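# Turn the tagged valve open by its stated turns

## Task

Every valve begins closed, and exactly one carries a tag attached by a chain. Rotate that tagged valve open by the whole number of full turns written on its tag, while every other valve stays closed. The result only counts if it holds without the robot holding it, and anything the robot is touching when it lets go must not sag or drop once released. Nothing may be pushed or knocked off the table.

## Robot and tools

Robot: a single arm (big_yam) with one two-finger parallel gripper; there is only one arm, so every motion argument describes that one gripper. Its fingers extend along the gripper's +z axis and close toward each other along its y axis. The reported end_effector_position is the pinch point midway between the finger pads, roughly 1 cm short of the fingertips. Cameras: cam_high (504x504), cam_low (504x504) and cam_wrist (616x616), returned in that order.

Scene frame: origin on the table surface straight beneath the arm base, +z up, +x forward, +y to the left when facing along +x. The base may sit slightly tilted. State lines give end_effector_position in metres and end_effector_quat_wxyz in this frame; the printed position can be a bit wrong, more so when the arm reaches far. Joint positions and Joint velocities list waist, shoulder, elbow, wrist pitch, wrist yaw, wrist roll (rad, rad/s) and then the finger-pad gap (m, m/s). Ranges: waist -2.880 to 2.880, shoulder 0.000 to 3.142, elbow 0.000 to 3.019, wrist pitch -1.693 to 1.571, wrist yaw -1.571 to 1.571, wrist roll -2.094 to 2.094.

The motion row: every motion command is a single list of 7 numbers, each between -1 and 1, ordered dx, dy, dz, rx, ry, rz, opening. The first six are an offset, not a pose: they say where the gripper should go relative to its pose in the most recent result that reported it (or, before any such result in the scene and for later calls within the same reply, relative to where the gripper is when the action begins). The offset is expressed in the gripper's own axes, not the scene frame. Scale: 1.0 equals 0.6 m of translation or 180 degrees of rotation; rx, ry, rz form one rotation vector. The seventh number, opening, is absolute: +1 fully open (0.094 m), -1 closed.

Tools:
- execute_actions(actions, pictures): actions holds at most one item. An empty list just returns the state. {"rows": [[7 numbers], ...], "steps": n} runs up to 15 control steps of 1/30 s (15 if steps is omitted); one row per step, the final row repeating if rows run out. Every row is an offset from the same reference pose, not from the row before. {"steps": n} without rows is a wait of up to 300 steps counted from the previous result, so thinking time is included. pictures false drops the images. A rejected call does nothing.
- move(target, speed): target is one 7-number row as above; the gripper follows a straight path to it lasting 0.5 to 10 s (longer paths are cut off at 10 s). speed is m/s from 0.002 to 0.5 (default 0.25), with rotation capped at twice that in rad/s. The opening is applied at the start. The path ignores obstacles, and the real gripper can lag, drift, or overshoot the speed, especially near full stretch. Faster moves and targets set deeper past a contact press harder. The result adds a move: line with the ending (done, off_target, moving, held, fault), any limits (paced = command clipped; held = some steps blocked, after which the arm may jump fast) and the remaining distance to target.
- wait(seconds): 0 to 10 s with nothing new sent.
- zoom_image(camera, region): region [x0, y0, x1, y1] in pixels of that camera's latest full image, top-left origin, no larger than 504 by 504.
- read_manual(section): only returns licence text.
- finished_scene(scene): ends and grades the current scene; irreversible. Call it only once the valve state is correct and stable.

Controller behaviour: each step the commanded pose is clipped to within 70 mm and 16 degrees of the measured pose, then damped inverse kinematics chases it, favouring position over orientation. After an action the arm only continues to the last clipped pose, so a distant target may need several actions; check the reported pose. Motions often end a centimetre or more low. Sending all-zero offsets is not a pause: it pulls the arm back to the reference pose, and repeated zeros can let it sag, so correct by re-aiming higher. A "pose unreachable" line or HELD marks steps the clearance check altered or blocked (the mount under the base counts as arm). Hand target, when shown, is where the controller is currently heading.

Gripping: grip_measured reports finger opening on the command scale, possibly offset by about 1 mm. To grasp something such as a valve handle, command an opening around 0.03 below grip_measured; smaller differences grip more gently. Pads push roughly 50 to 62 N, less on very thin parts, with a brief spike on first contact.

Things to avoid: slamming into valves or pipes, pushing hard past contact, dropping or knocking items off the table, leaving the valve held only by the gripper, and turning other valves. Long holding heats motors; a MOTOR HOT line appears from 85 °C and at 100 °C an OVER-TEMPERATURE FAULT drops the arm. Loose items may occasionally get nudged by outside disturbances.

Each tool is called after "Emit:" by a JSON object that holds its "method" and its "body".

## Session

Emit:
{"method": "execute_actions", "body": {"actions": []}}

Scene clock: 0.00 s of 5350.00 s.
end_effector_position=(+0.5387, +0.5236, +0.1225) grip_measured=+1.000 end_effector_quat_wxyz=(+0.215, +0.310, +0.607, +0.699)
Joint positions: [ 0.572  3.001  1.503  1.066 -0.123  1.095  0.094]
Joint velocities: [-0.005 -0.005  0.007  0.007 -0.037 -0.007  0.   ]
Motor temperatures (°C, as the motors report them): [25 27 24 25 25 25]
Hand target: +0.548, +0.523, +0.139; +0.225, +0.307, +0.596, +0.707

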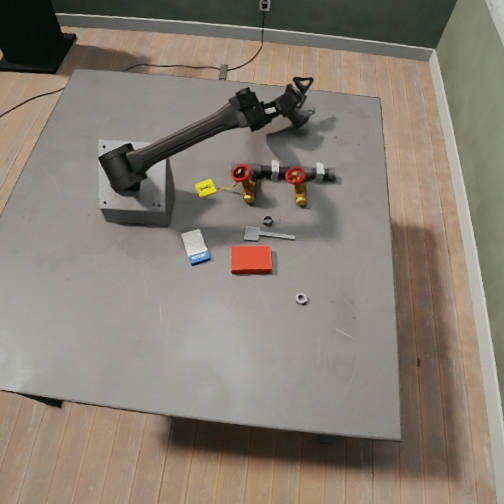

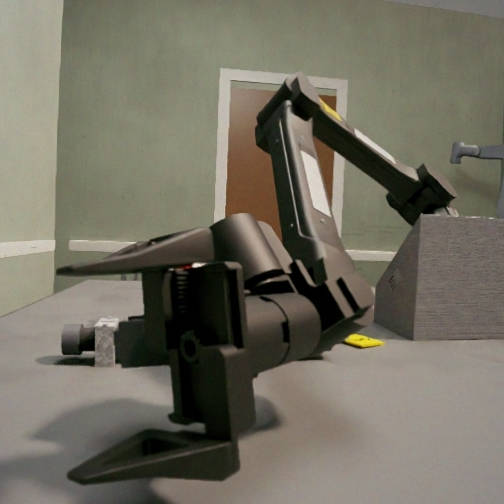

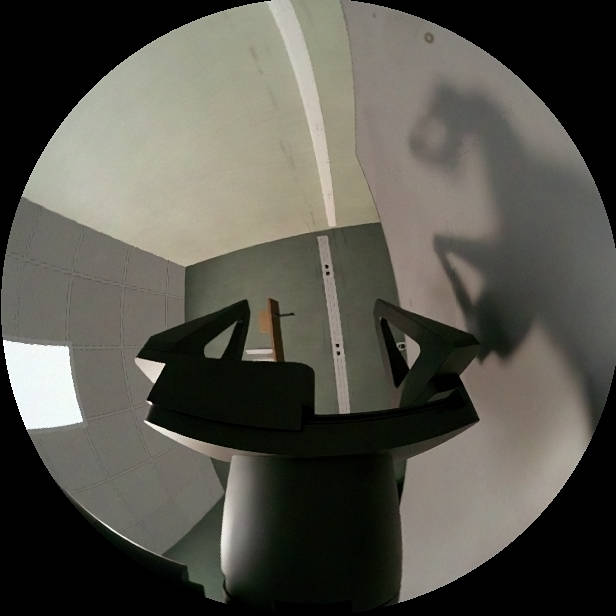

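Emit:
{"method": "move", "body": {"target": [-0.307,0.377,-0.725,0.515,-0.09,0,1], "speed": 0.2}}

Scene clock: 10.43 s of 5350.00 s.
end_effector_position=(+0.3791, +0.0536, +0.2639) grip_measured=+1.000 end_effector_quat_wxyz=(-0.007, +0.417, +0.909, -0.013)
Joint positions: [ 0.586  1.815  1.133 -1.362  0.644  1.597  0.094]
Joint velocities: [ 0.015 -0.015  0.002  0.017  0.007  0.037  0.   ]
Motor temperatures (°C, as the motors report them): [25 28 25 25 25 25]
Hand target: +0.396, +0.045, +0.280; -0.001, +0.442, +0.897, +0.003
Off the commanded pose: 0.020 m, 5 deg.
After step 90, 2.90 s passed at rest.
move: off_target

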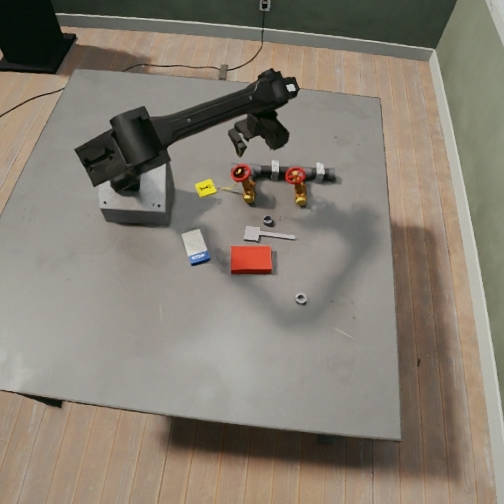

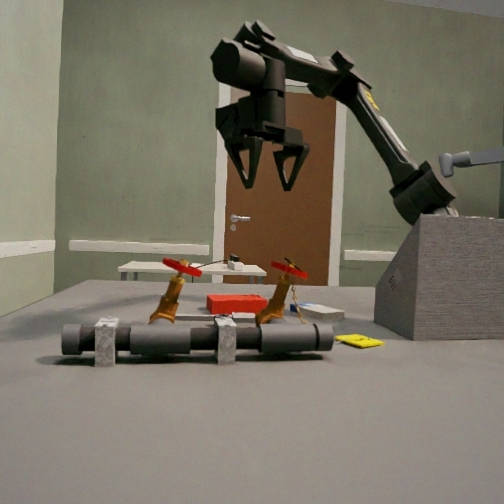

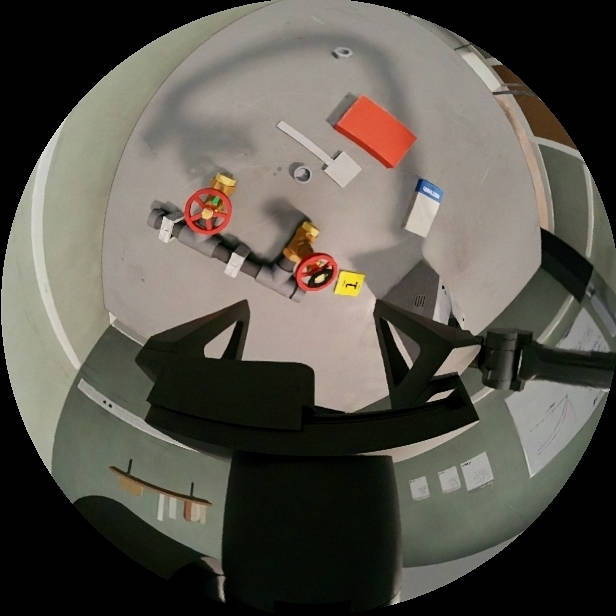

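Emit:
{"method": "move", "body": {"target": [0.035,-0.025,0.17,0,0,0,1], "speed": 0.15}}

Emit:
{"method": "zoom_image", "body": {"camera": "cam_wrist", "region": [180,200,430,400]}}

Scene clock: 14.90 s of 5350.00 s.
end_effector_position=(+0.3453, +0.0567, +0.1643) grip_measured=+1.000 end_effector_quat_wxyz=(-0.009, +0.419, +0.908, -0.019)
Joint positions: [ 0.481  1.849  0.902 -1.038  0.69   1.491  0.094]
Joint velocities: [-0.005 -0.015 -0.012 -0.007 -0.051  0.022  0.   ]
Motor temperatures (°C, as the motors report them): [25 27 26 25 25 25]
Hand target: +0.351, +0.058, +0.163; -0.007, +0.417, +0.909, -0.015
Off the commanded pose: 0.007 m, 1 deg.
After step 90, 0.37 s passed at rest.
move: done

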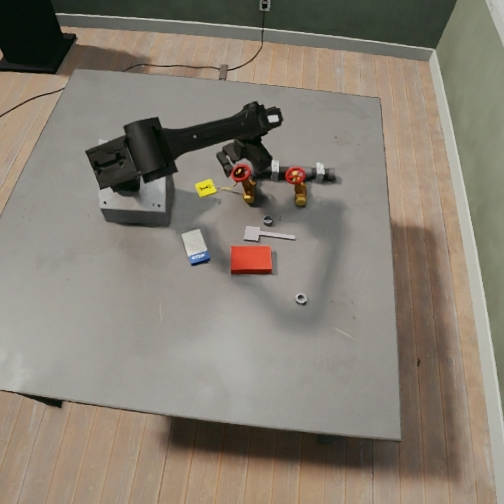

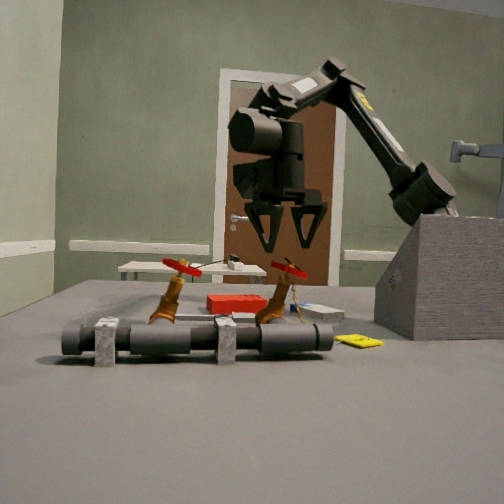

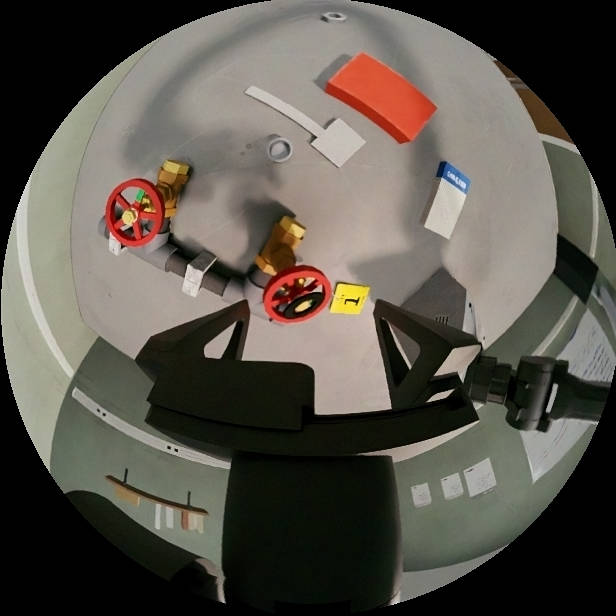

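Region (180, 200, 430, 400) of cam_wrist's 616x616 image, scaled by 2.016, with more detail than that image has; it fills the top 403 rows of this view, and the rest is white.

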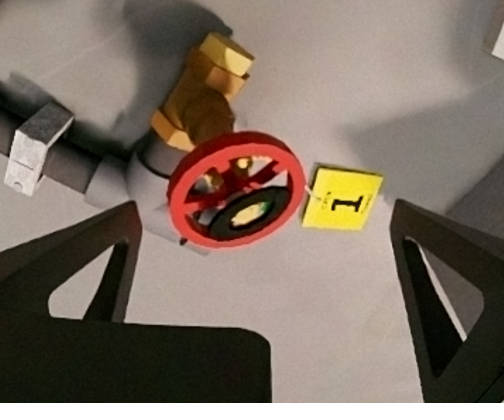

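Emit:
{"method": "move", "body": {"target": [0,0.012,0.06,0,0,0.08,1], "speed": 0.08}}

Scene clock: 20.83 s of 5350.00 s.
end_effector_position=(+0.3480, +0.0593, +0.1337) grip_measured=+1.000 end_effector_quat_wxyz=(-0.005, +0.518, +0.855, -0.019)
Joint positions: [ 0.432  1.892  0.875 -0.925  0.711  1.653  0.094]
Joint velocities: [-0.015 -0.005 -0.007 -0.012 -0.066  0.022  0.   ]
Motor temperatures (°C, as the motors report them): [25 27 26 25 25 25]
Hand target: +0.349, +0.060, +0.128; -0.006, +0.530, +0.848, -0.020
Off the commanded pose: 0.006 m, 2 deg.
After step 90, 1.03 s passed at rest.
move: done

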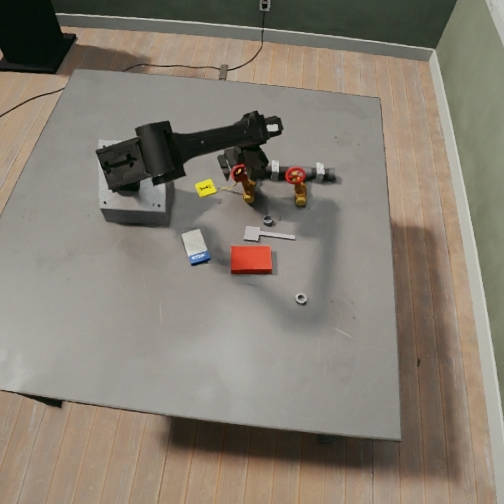

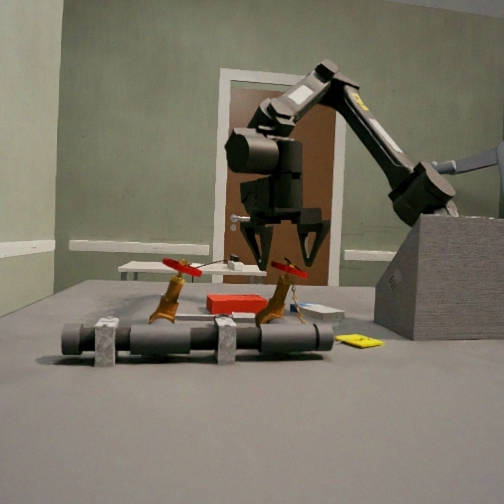

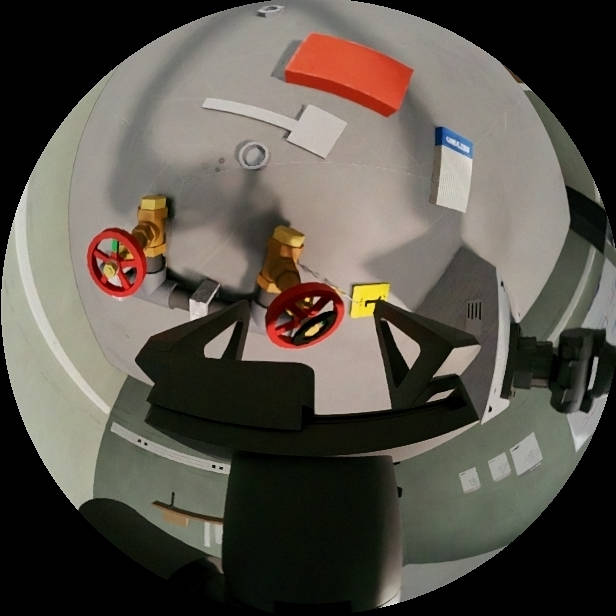

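Emit:
{"method": "move", "body": {"target": [-0.02,0,0.035,0,0,0,1], "speed": 0.05}}

Scene clock: 23.33 s of 5350.00 s.
end_effector_position=(+0.3507, +0.0477, +0.1160) grip_measured=+1.000 end_effector_quat_wxyz=(-0.006, +0.521, +0.853, -0.021)
Joint positions: [ 0.379  1.892  0.854 -0.867  0.73   1.599  0.094]
Joint velocities: [-0.005  0.005 -0.017  0.007 -0.022  0.022  0.   ]
Motor temperatures (°C, as the motors report them): [25 27 26 25 25 25]
Hand target: +0.353, +0.048, +0.113; -0.005, +0.518, +0.855, -0.020
Off the commanded pose: 0.004 m, 1 deg.
move: done

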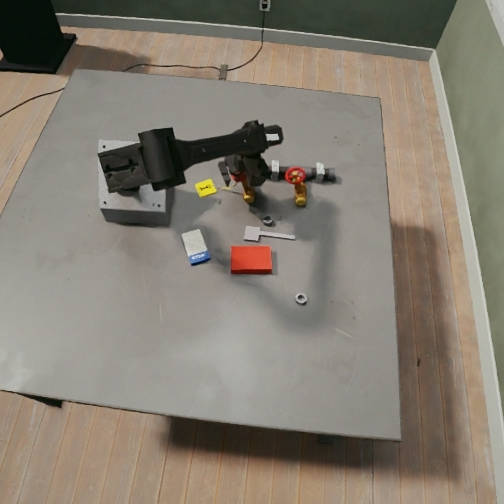

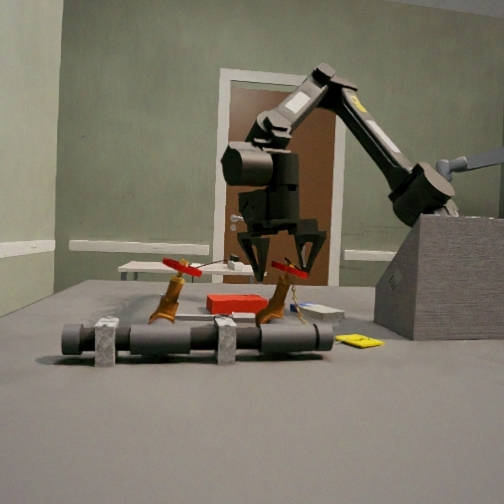

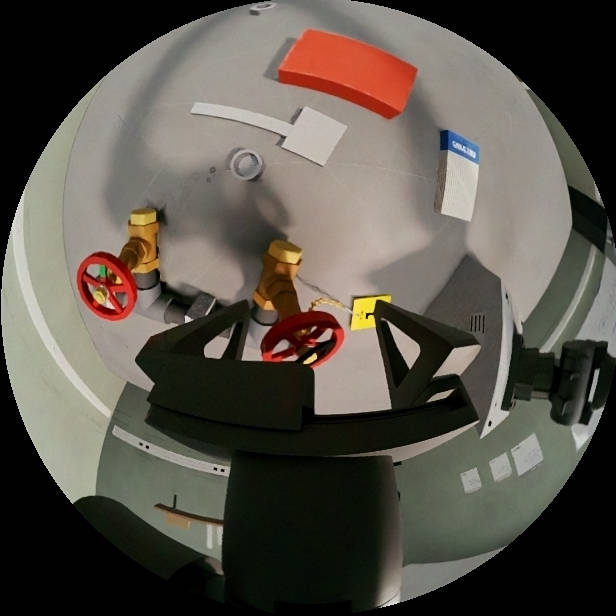

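Emit:
{"method": "move", "body": {"target": [0,0,0.005,-0.07,0,0,1], "speed": 0.1}}

Emit:
{"method": "move", "body": {"target": [0,0,0,0,0,0,0.0]}}

Scene clock: 28.23 s of 5350.00 s.
end_effector_position=(+0.3428, +0.0513, +0.1097) grip_measured=+1.000 end_effector_quat_wxyz=(+0.046, +0.515, +0.854, +0.060)
Joint positions: [ 0.379  1.791  0.682 -0.538  0.723  1.415  0.094]
Joint velocities: [-0.015  0.005 -0.002  0.007 -0.051 -0.037  0.   ]
Motor temperatures (°C, as the motors report them): [25 27 26 25 25 25]
Hand target: +0.350, +0.047, +0.113; +0.052, +0.520, +0.850, +0.070
Off the commanded pose: 0.009 m, 2 deg.
After step 90, 0.43 s passed at rest.
move: done

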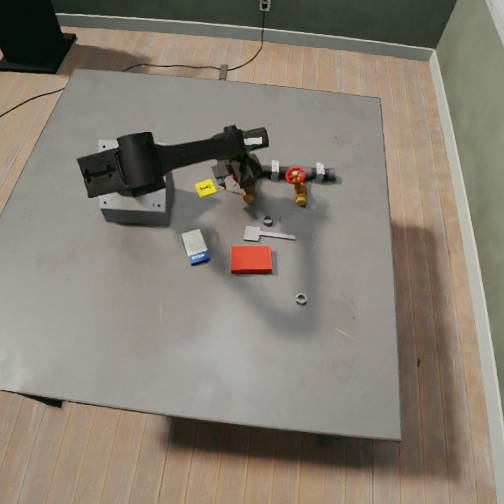

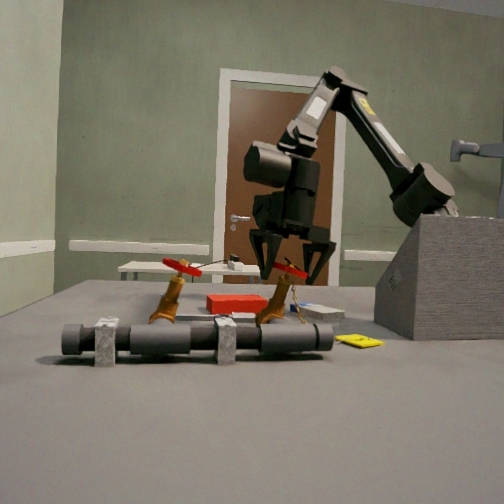

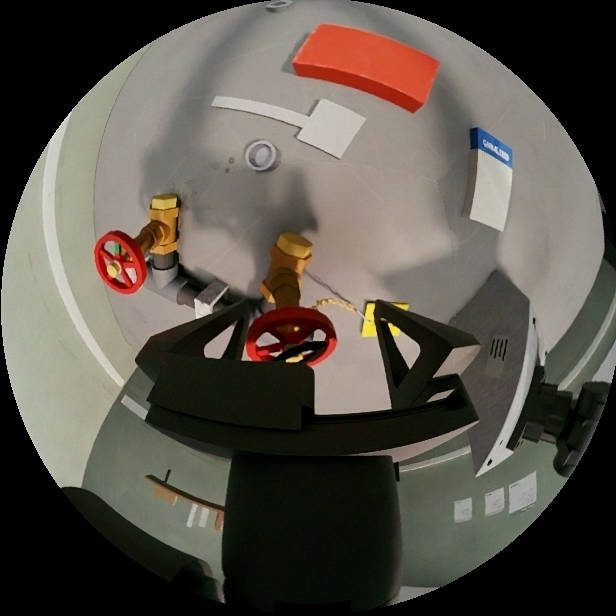

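Scene clock: 28.73 s of 5350.00 s.
end_effector_position=(+0.3549, +0.0550, +0.1142) grip_measured=+0.231 end_effector_quat_wxyz=(+0.050, +0.523, +0.847, +0.074)
Joint positions: [ 0.379  1.792  0.701 -0.521  0.712  1.414  0.058]
Joint velocities: [-0.005  0.005 -0.007 -0.027 -0.051  0.022 -0.   ]
Motor temperatures (°C, as the motors report them): [25 27 26 25 25 25]
Hand target: +0.343, +0.051, +0.110; +0.046, +0.515, +0.854, +0.060
Off the commanded pose: 0.013 m, 2 deg.
move: off_target

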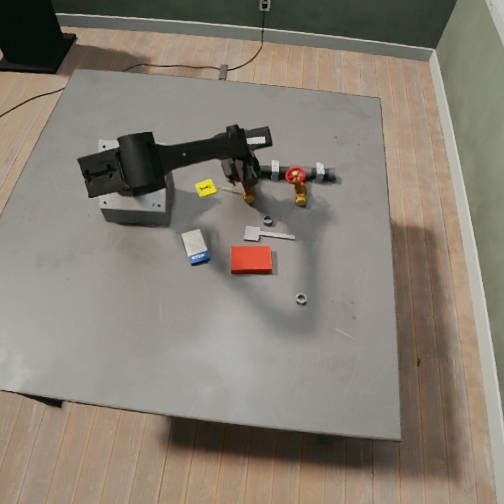

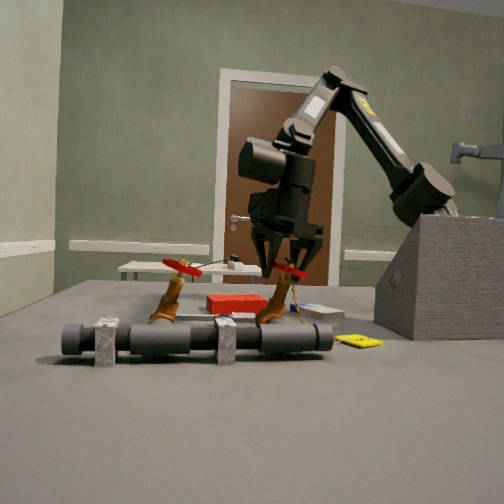

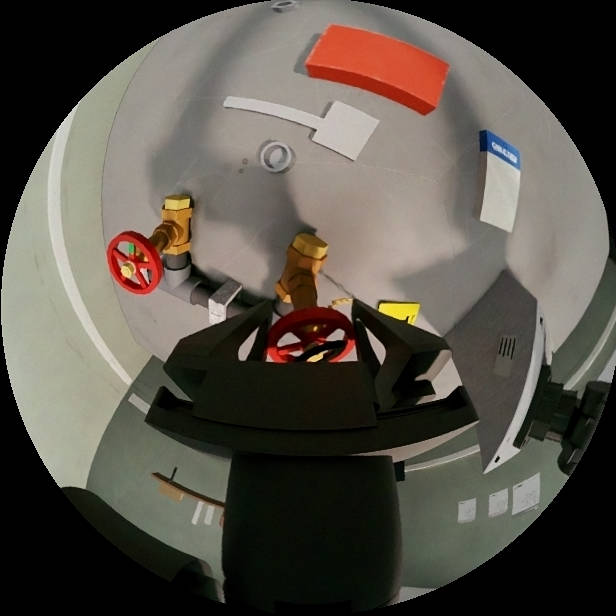

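Emit:
{"method": "move", "body": {"target": [0,0,0,0,0,-0.95,0.19], "speed": 0.4}}

Emit:
{"method": "move", "body": {"target": [0,0,0,0,0,0,1]}}

Emit:
{"method": "move", "body": {"target": [0,0,-0.008,0,0,0.95,1], "speed": 0.5}}

Emit:
{"method": "move", "body": {"target": [0,0,0,0,0,0,0.0]}}

Scene clock: 37.60 s of 5350.00 s.
end_effector_position=(+0.4019, +0.0668, +0.1498) grip_measured=+0.190 end_effector_quat_wxyz=(-0.139, +0.764, -0.627, +0.069)
Joint positions: [ 0.412  1.77   0.769 -0.468  0.693 -1.526  0.056]
Joint velocities: [ 0.005  0.005  0.012 -0.002 -0.007 -0.066 -0.001]
Motor temperatures (°C, as the motors report them): [25 27 25 25 25 25]
Hand target: +0.356, +0.055, +0.118; -0.079, +0.804, -0.588, +0.043
Off the commanded pose: 0.060 m, 10 deg.
After step 90, 1.40 s passed at rest.
move: off_target; limits=paced

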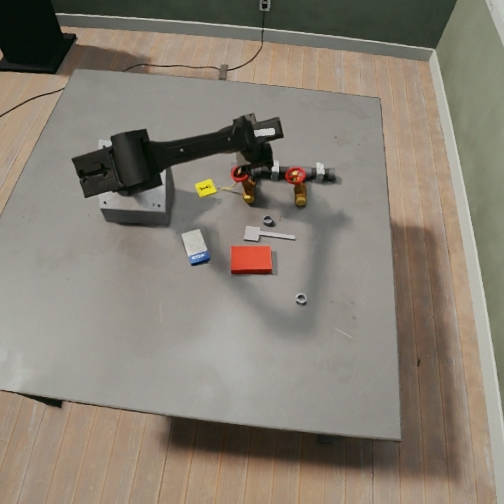

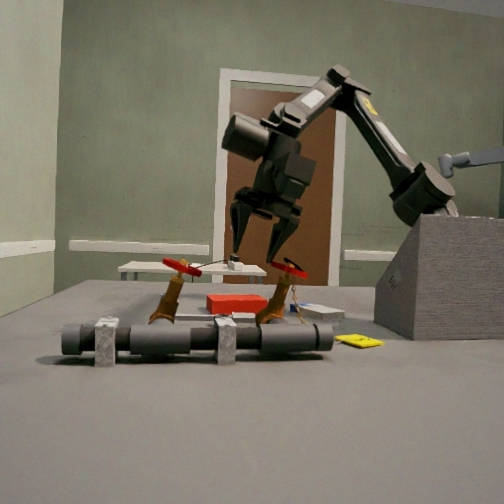

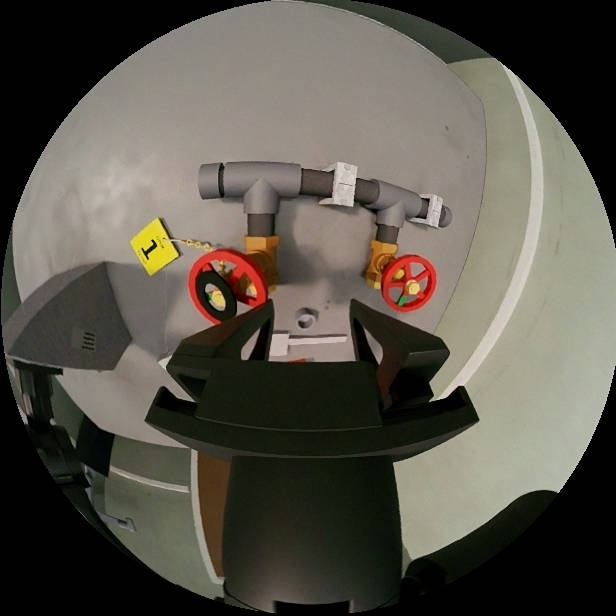

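Scene clock: 38.10 s of 5350.00 s.
end_effector_position=(+0.4196, +0.0672, +0.1598) grip_measured=+0.997 end_effector_quat_wxyz=(-0.155, +0.751, -0.637, +0.078)
Joint positions: [ 0.413  1.768  0.796 -0.447  0.693 -1.526  0.094]
Joint velocities: [-0.005 -0.005  0.002 -0.007 -0.051 -0.007  0.001]
Motor temperatures (°C, as the motors report them): [25 27 25 25 25 25]
Hand target: +0.402, +0.067, +0.150; -0.139, +0.764, -0.627, +0.069
Off the commanded pose: 0.020 m, 3 deg.
move: off_target

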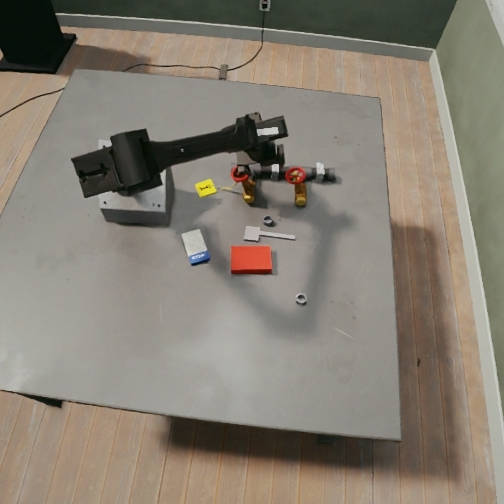

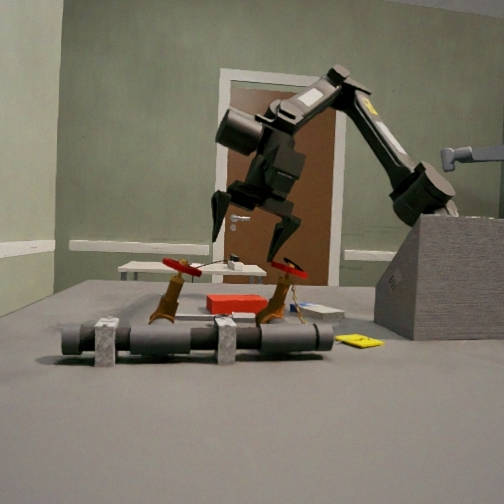

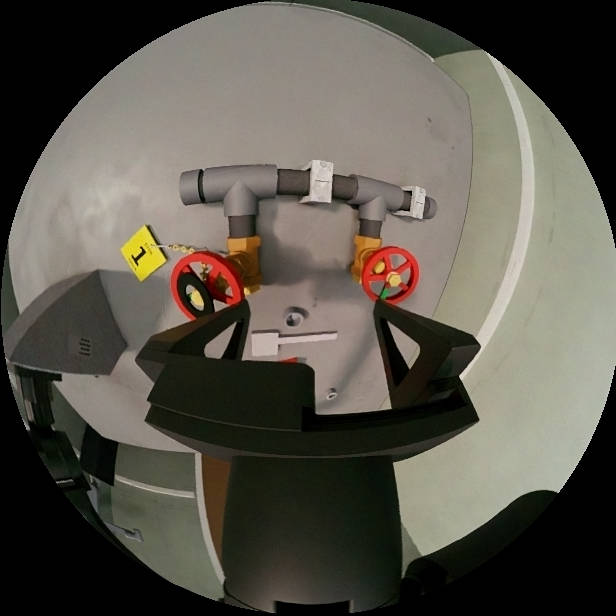

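Scene clock: 41.83 s of 5350.00 s.
end_effector_position=(+0.4166, +0.0637, +0.1586) grip_measured=+0.998 end_effector_quat_wxyz=(+0.097, +0.566, +0.806, +0.142)
Joint positions: [ 0.413  1.762  0.785 -0.443  0.709  1.43   0.094]
Joint velocities: [-0.005 -0.005 -0.002 -0.007 -0.037  0.022  0.   ]
Motor temperatures (°C, as the motors report them): [25 27 25 25 25 25]
Hand target: +0.418, +0.066, +0.164; +0.090, +0.576, +0.799, +0.149
Off the commanded pose: 0.007 m, 2 deg.
move: done

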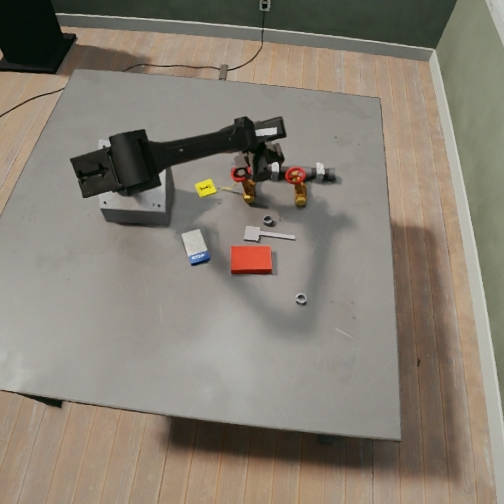

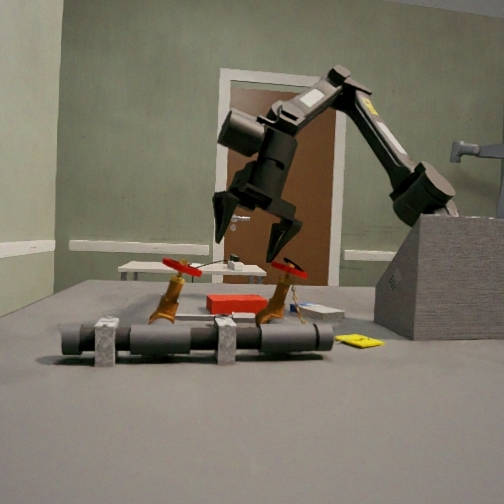

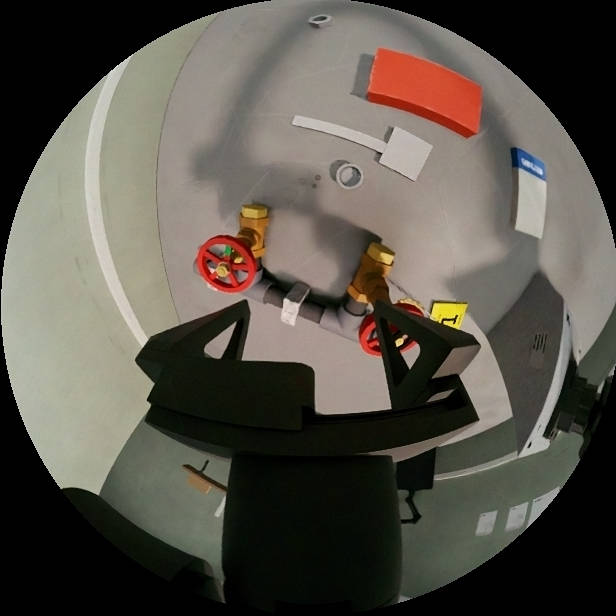

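Scene clock: 42.33 s of 5350.00 s.
end_effector_position=(+0.4151, +0.0636, +0.1577) grip_measured=+0.002 end_effector_quat_wxyz=(+0.097, +0.565, +0.807, +0.141)
Joint positions: [ 0.413  1.762  0.782 -0.443  0.709  1.43   0.047]
Joint velocities: [-0.015 -0.005 -0.022  0.002  0.007 -0.007 -0.   ]
Motor temperatures (°C, as the motors report them): [25 27 25 25 25 25]
Hand target: +0.417, +0.064, +0.159; +0.097, +0.566, +0.806, +0.142
Off the commanded pose: 0.002 m, 0 deg.
move: done

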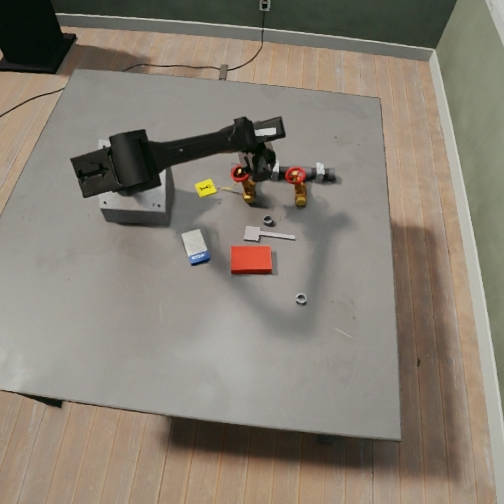

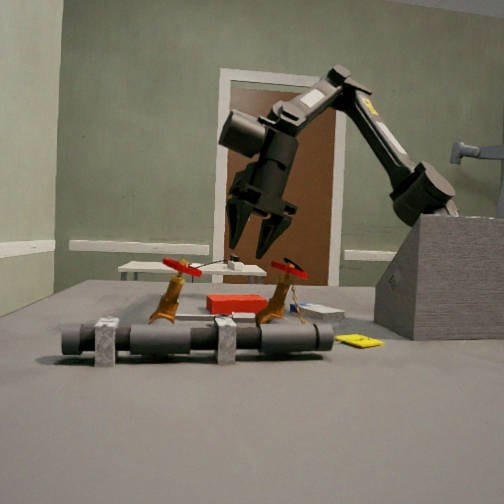

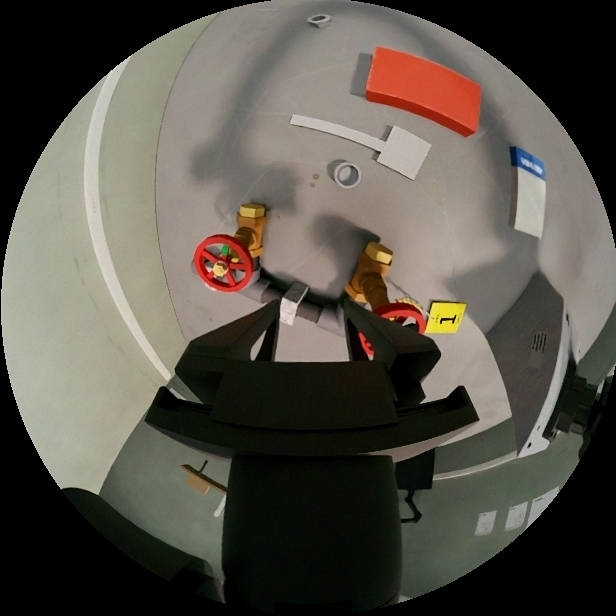

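Emit:
{"method": "move", "body": {"target": [0.02,-0.12,-0.05,0,0,0,1], "speed": 0.1}}

Emit:
{"method": "zoom_image", "body": {"camera": "cam_wrist", "region": [180,200,430,400]}}

Scene clock: 53.00 s of 5350.00 s.
end_effector_position=(+0.3373, +0.0478, +0.1547) grip_measured=+0.998 end_effector_quat_wxyz=(+0.093, +0.563, +0.810, +0.136)
Joint positions: [ 0.465  1.613  0.584 -0.455  0.715  1.502  0.094]
Joint velocities: [-0.005 -0.005 -0.007  0.007 -0.022  0.022  0.   ]
Motor temperatures (°C, as the motors report them): [25 27 26 25 25 25]
Hand target: +0.338, +0.049, +0.163; +0.097, +0.565, +0.807, +0.142
Off the commanded pose: 0.007 m, 1 deg.
After step 90, 6.53 s passed at rest.
move: done

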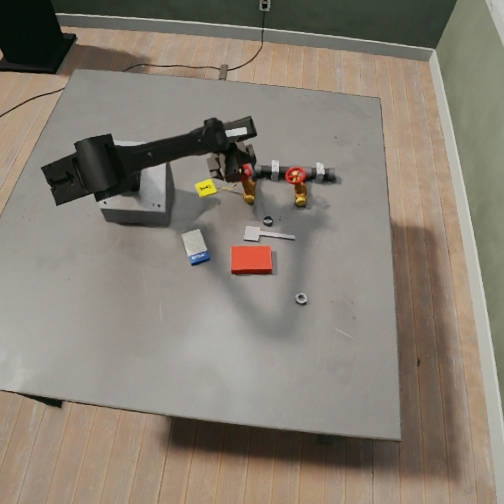

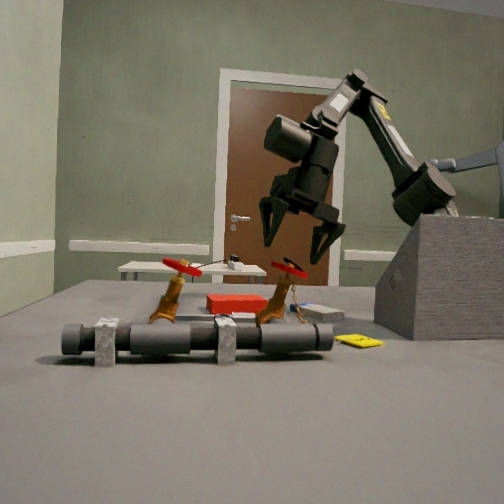

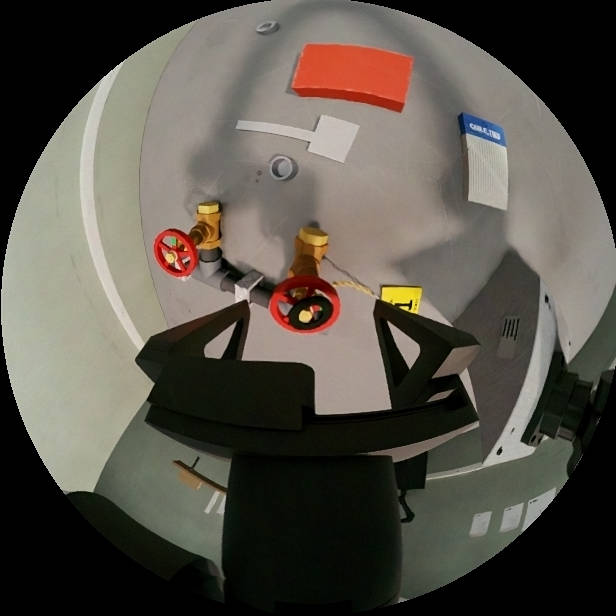

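Region (180, 200, 430, 400) of cam_wrist's 616x616 image, scaled by 2.016, with more detail than that image has; it fills the top 403 rows of this view, and the rest is white.

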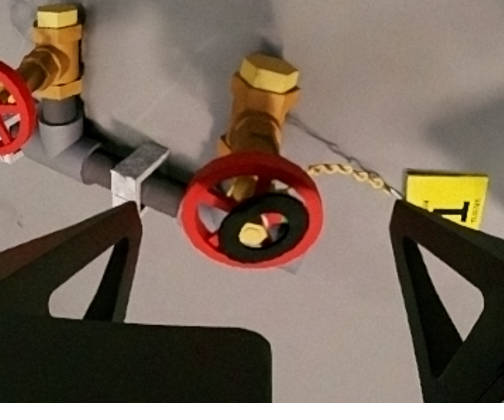

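Emit:
{"method": "move", "body": {"target": [-0.01,0,0.03,0,-0.08,0,1], "speed": 0.08}}

Scene clock: 59.63 s of 5350.00 s.
end_effector_position=(+0.3428, +0.0376, +0.1348) grip_measured=+0.998 end_effector_quat_wxyz=(+0.186, +0.572, +0.797, +0.055)
Joint positions: [ 0.488  1.748  0.584 -0.365  0.965  1.541  0.094]
Joint velocities: [ 0.005  0.005 -0.002 -0.002 -0.007  0.037  0.001]
Motor temperatures (°C, as the motors report them): [25 27 26 25 25 25]
Hand target: +0.344, +0.045, +0.138; +0.193, +0.576, +0.792, +0.064
Off the commanded pose: 0.008 m, 2 deg.
After step 90, 1.77 s passed at rest.
move: done

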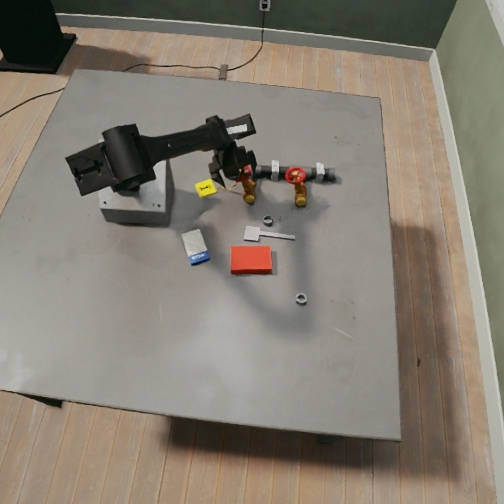

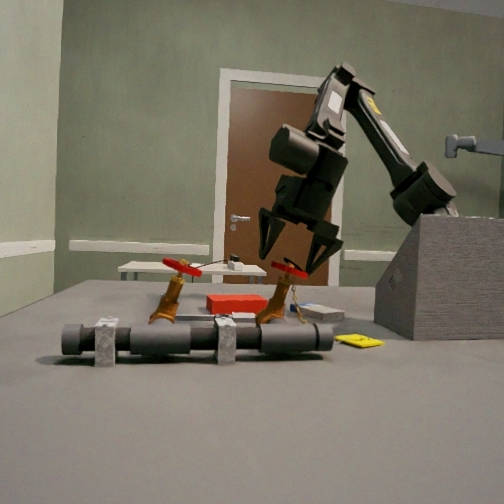

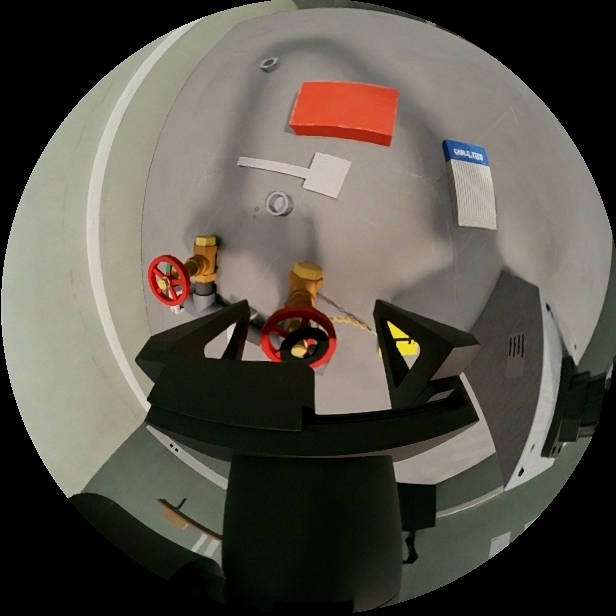

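Emit:
{"method": "move", "body": {"target": [0.02,0.012,0.055,0,0,0,1], "speed": 0.05}}

Emit:
{"method": "move", "body": {"target": [0,0,0,0,0,0,0.1]}}

Scene clock: 63.93 s of 5350.00 s.
end_effector_position=(+0.3523, +0.0463, +0.1056) grip_measured=+0.998 end_effector_quat_wxyz=(+0.185, +0.573, +0.797, +0.052)
Joint positions: [ 0.434  1.844  0.584 -0.2    0.963  1.453  0.094]
Joint velocities: [-0.005 -0.005 -0.012  0.007  0.022 -0.051  0.001]
Motor temperatures (°C, as the motors report them): [25 27 26 25 25 25]
Hand target: +0.357, +0.047, +0.103; +0.186, +0.572, +0.797, +0.053
Off the commanded pose: 0.006 m, 0 deg.
After step 90, 0.27 s passed at rest.
move: done

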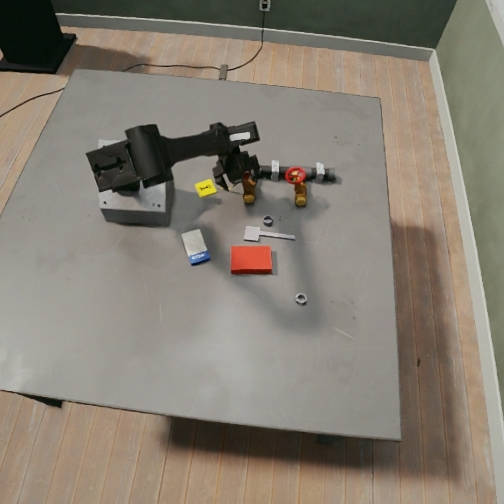

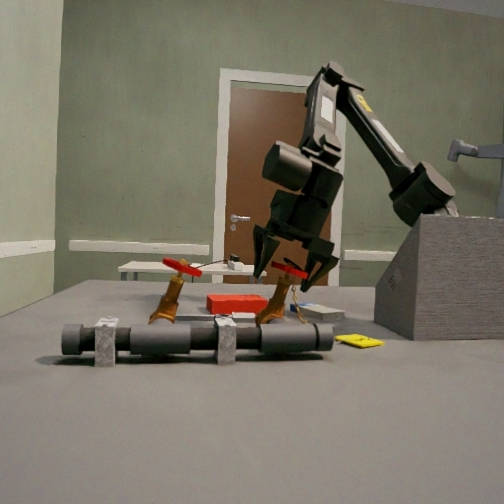

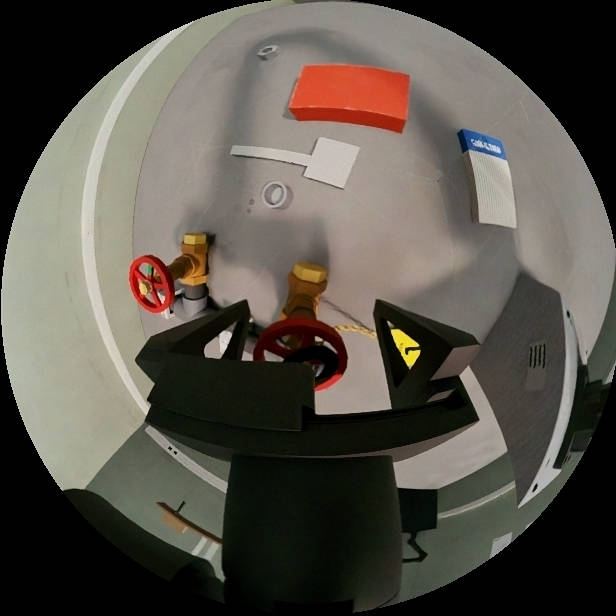

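Scene clock: 64.43 s of 5350.00 s.
end_effector_position=(+0.3586, +0.0480, +0.1083) grip_measured=+0.230 end_effector_quat_wxyz=(+0.186, +0.579, +0.791, +0.059)
Joint positions: [ 0.434  1.844  0.595 -0.193  0.958  1.458  0.058]
Joint velocities: [-0.015 -0.015 -0.002  0.002 -0.022 -0.022  0.   ]
Motor temperatures (°C, as the motors report them): [25 27 26 25 25 25]
Hand target: +0.352, +0.046, +0.106; +0.185, +0.573, +0.797, +0.052
Off the commanded pose: 0.007 m, 1 deg.
move: done

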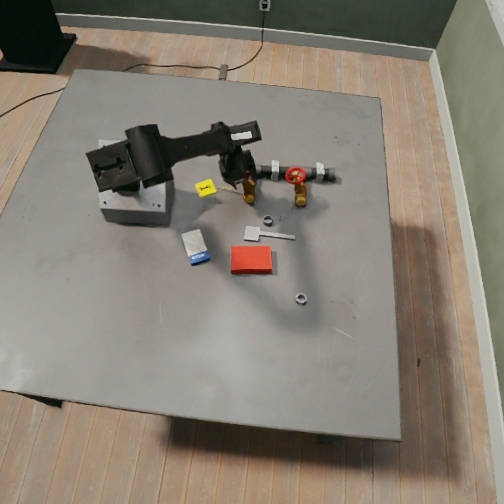

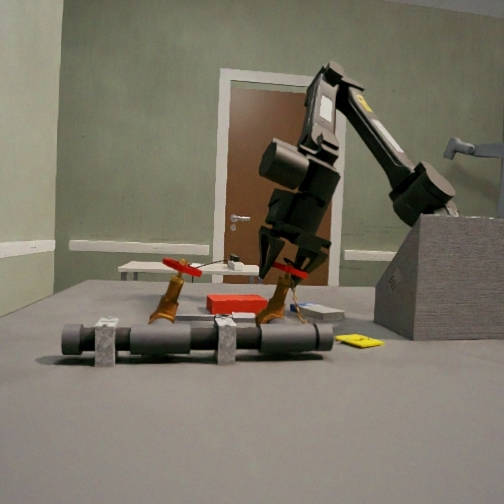

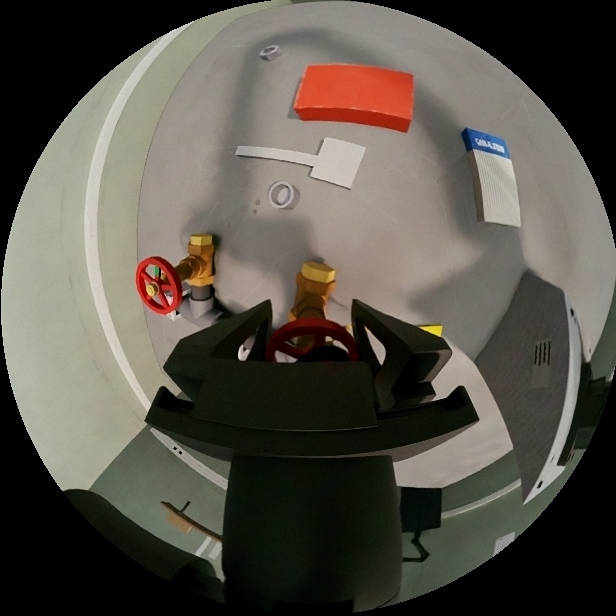

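Test closing direction.

Emit:
{"method": "move", "body": {"target": [0,0,0,0,0,0.15,0.19], "speed": 0.1}}

Scene clock: 68.57 s of 5350.00 s.
end_effector_position=(+0.3527, +0.0473, +0.1056) grip_measured=+0.230 end_effector_quat_wxyz=(+0.172, +0.703, +0.685, +0.086)
Joint positions: [ 0.434  1.844  0.584 -0.194  0.958  1.801  0.058]
Joint velocities: [ 0.005 -0.015 -0.002 -0.012 -0.037  0.081 -0.001]
Motor temperatures (°C, as the motors report them): [25 27 26 25 25 25]
Hand target: +0.359, +0.048, +0.108; +0.168, +0.745, +0.637, +0.104
Off the commanded pose: 0.007 m, 8 deg.
move: off_target

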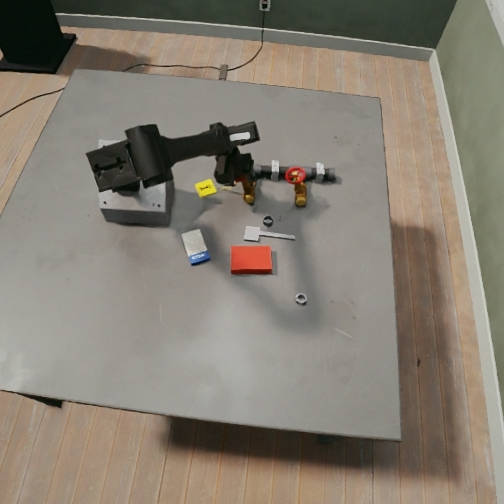

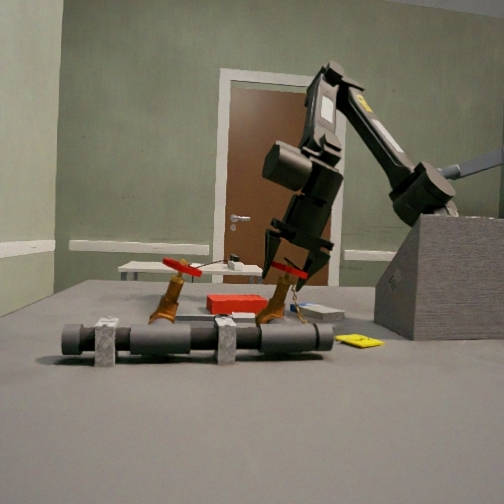

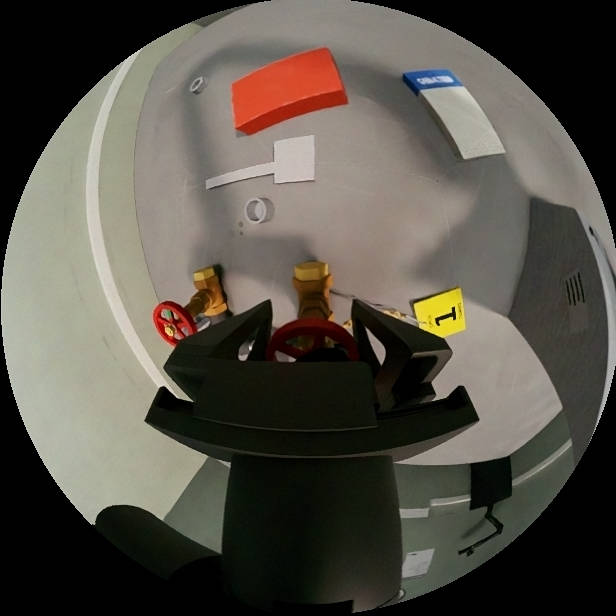

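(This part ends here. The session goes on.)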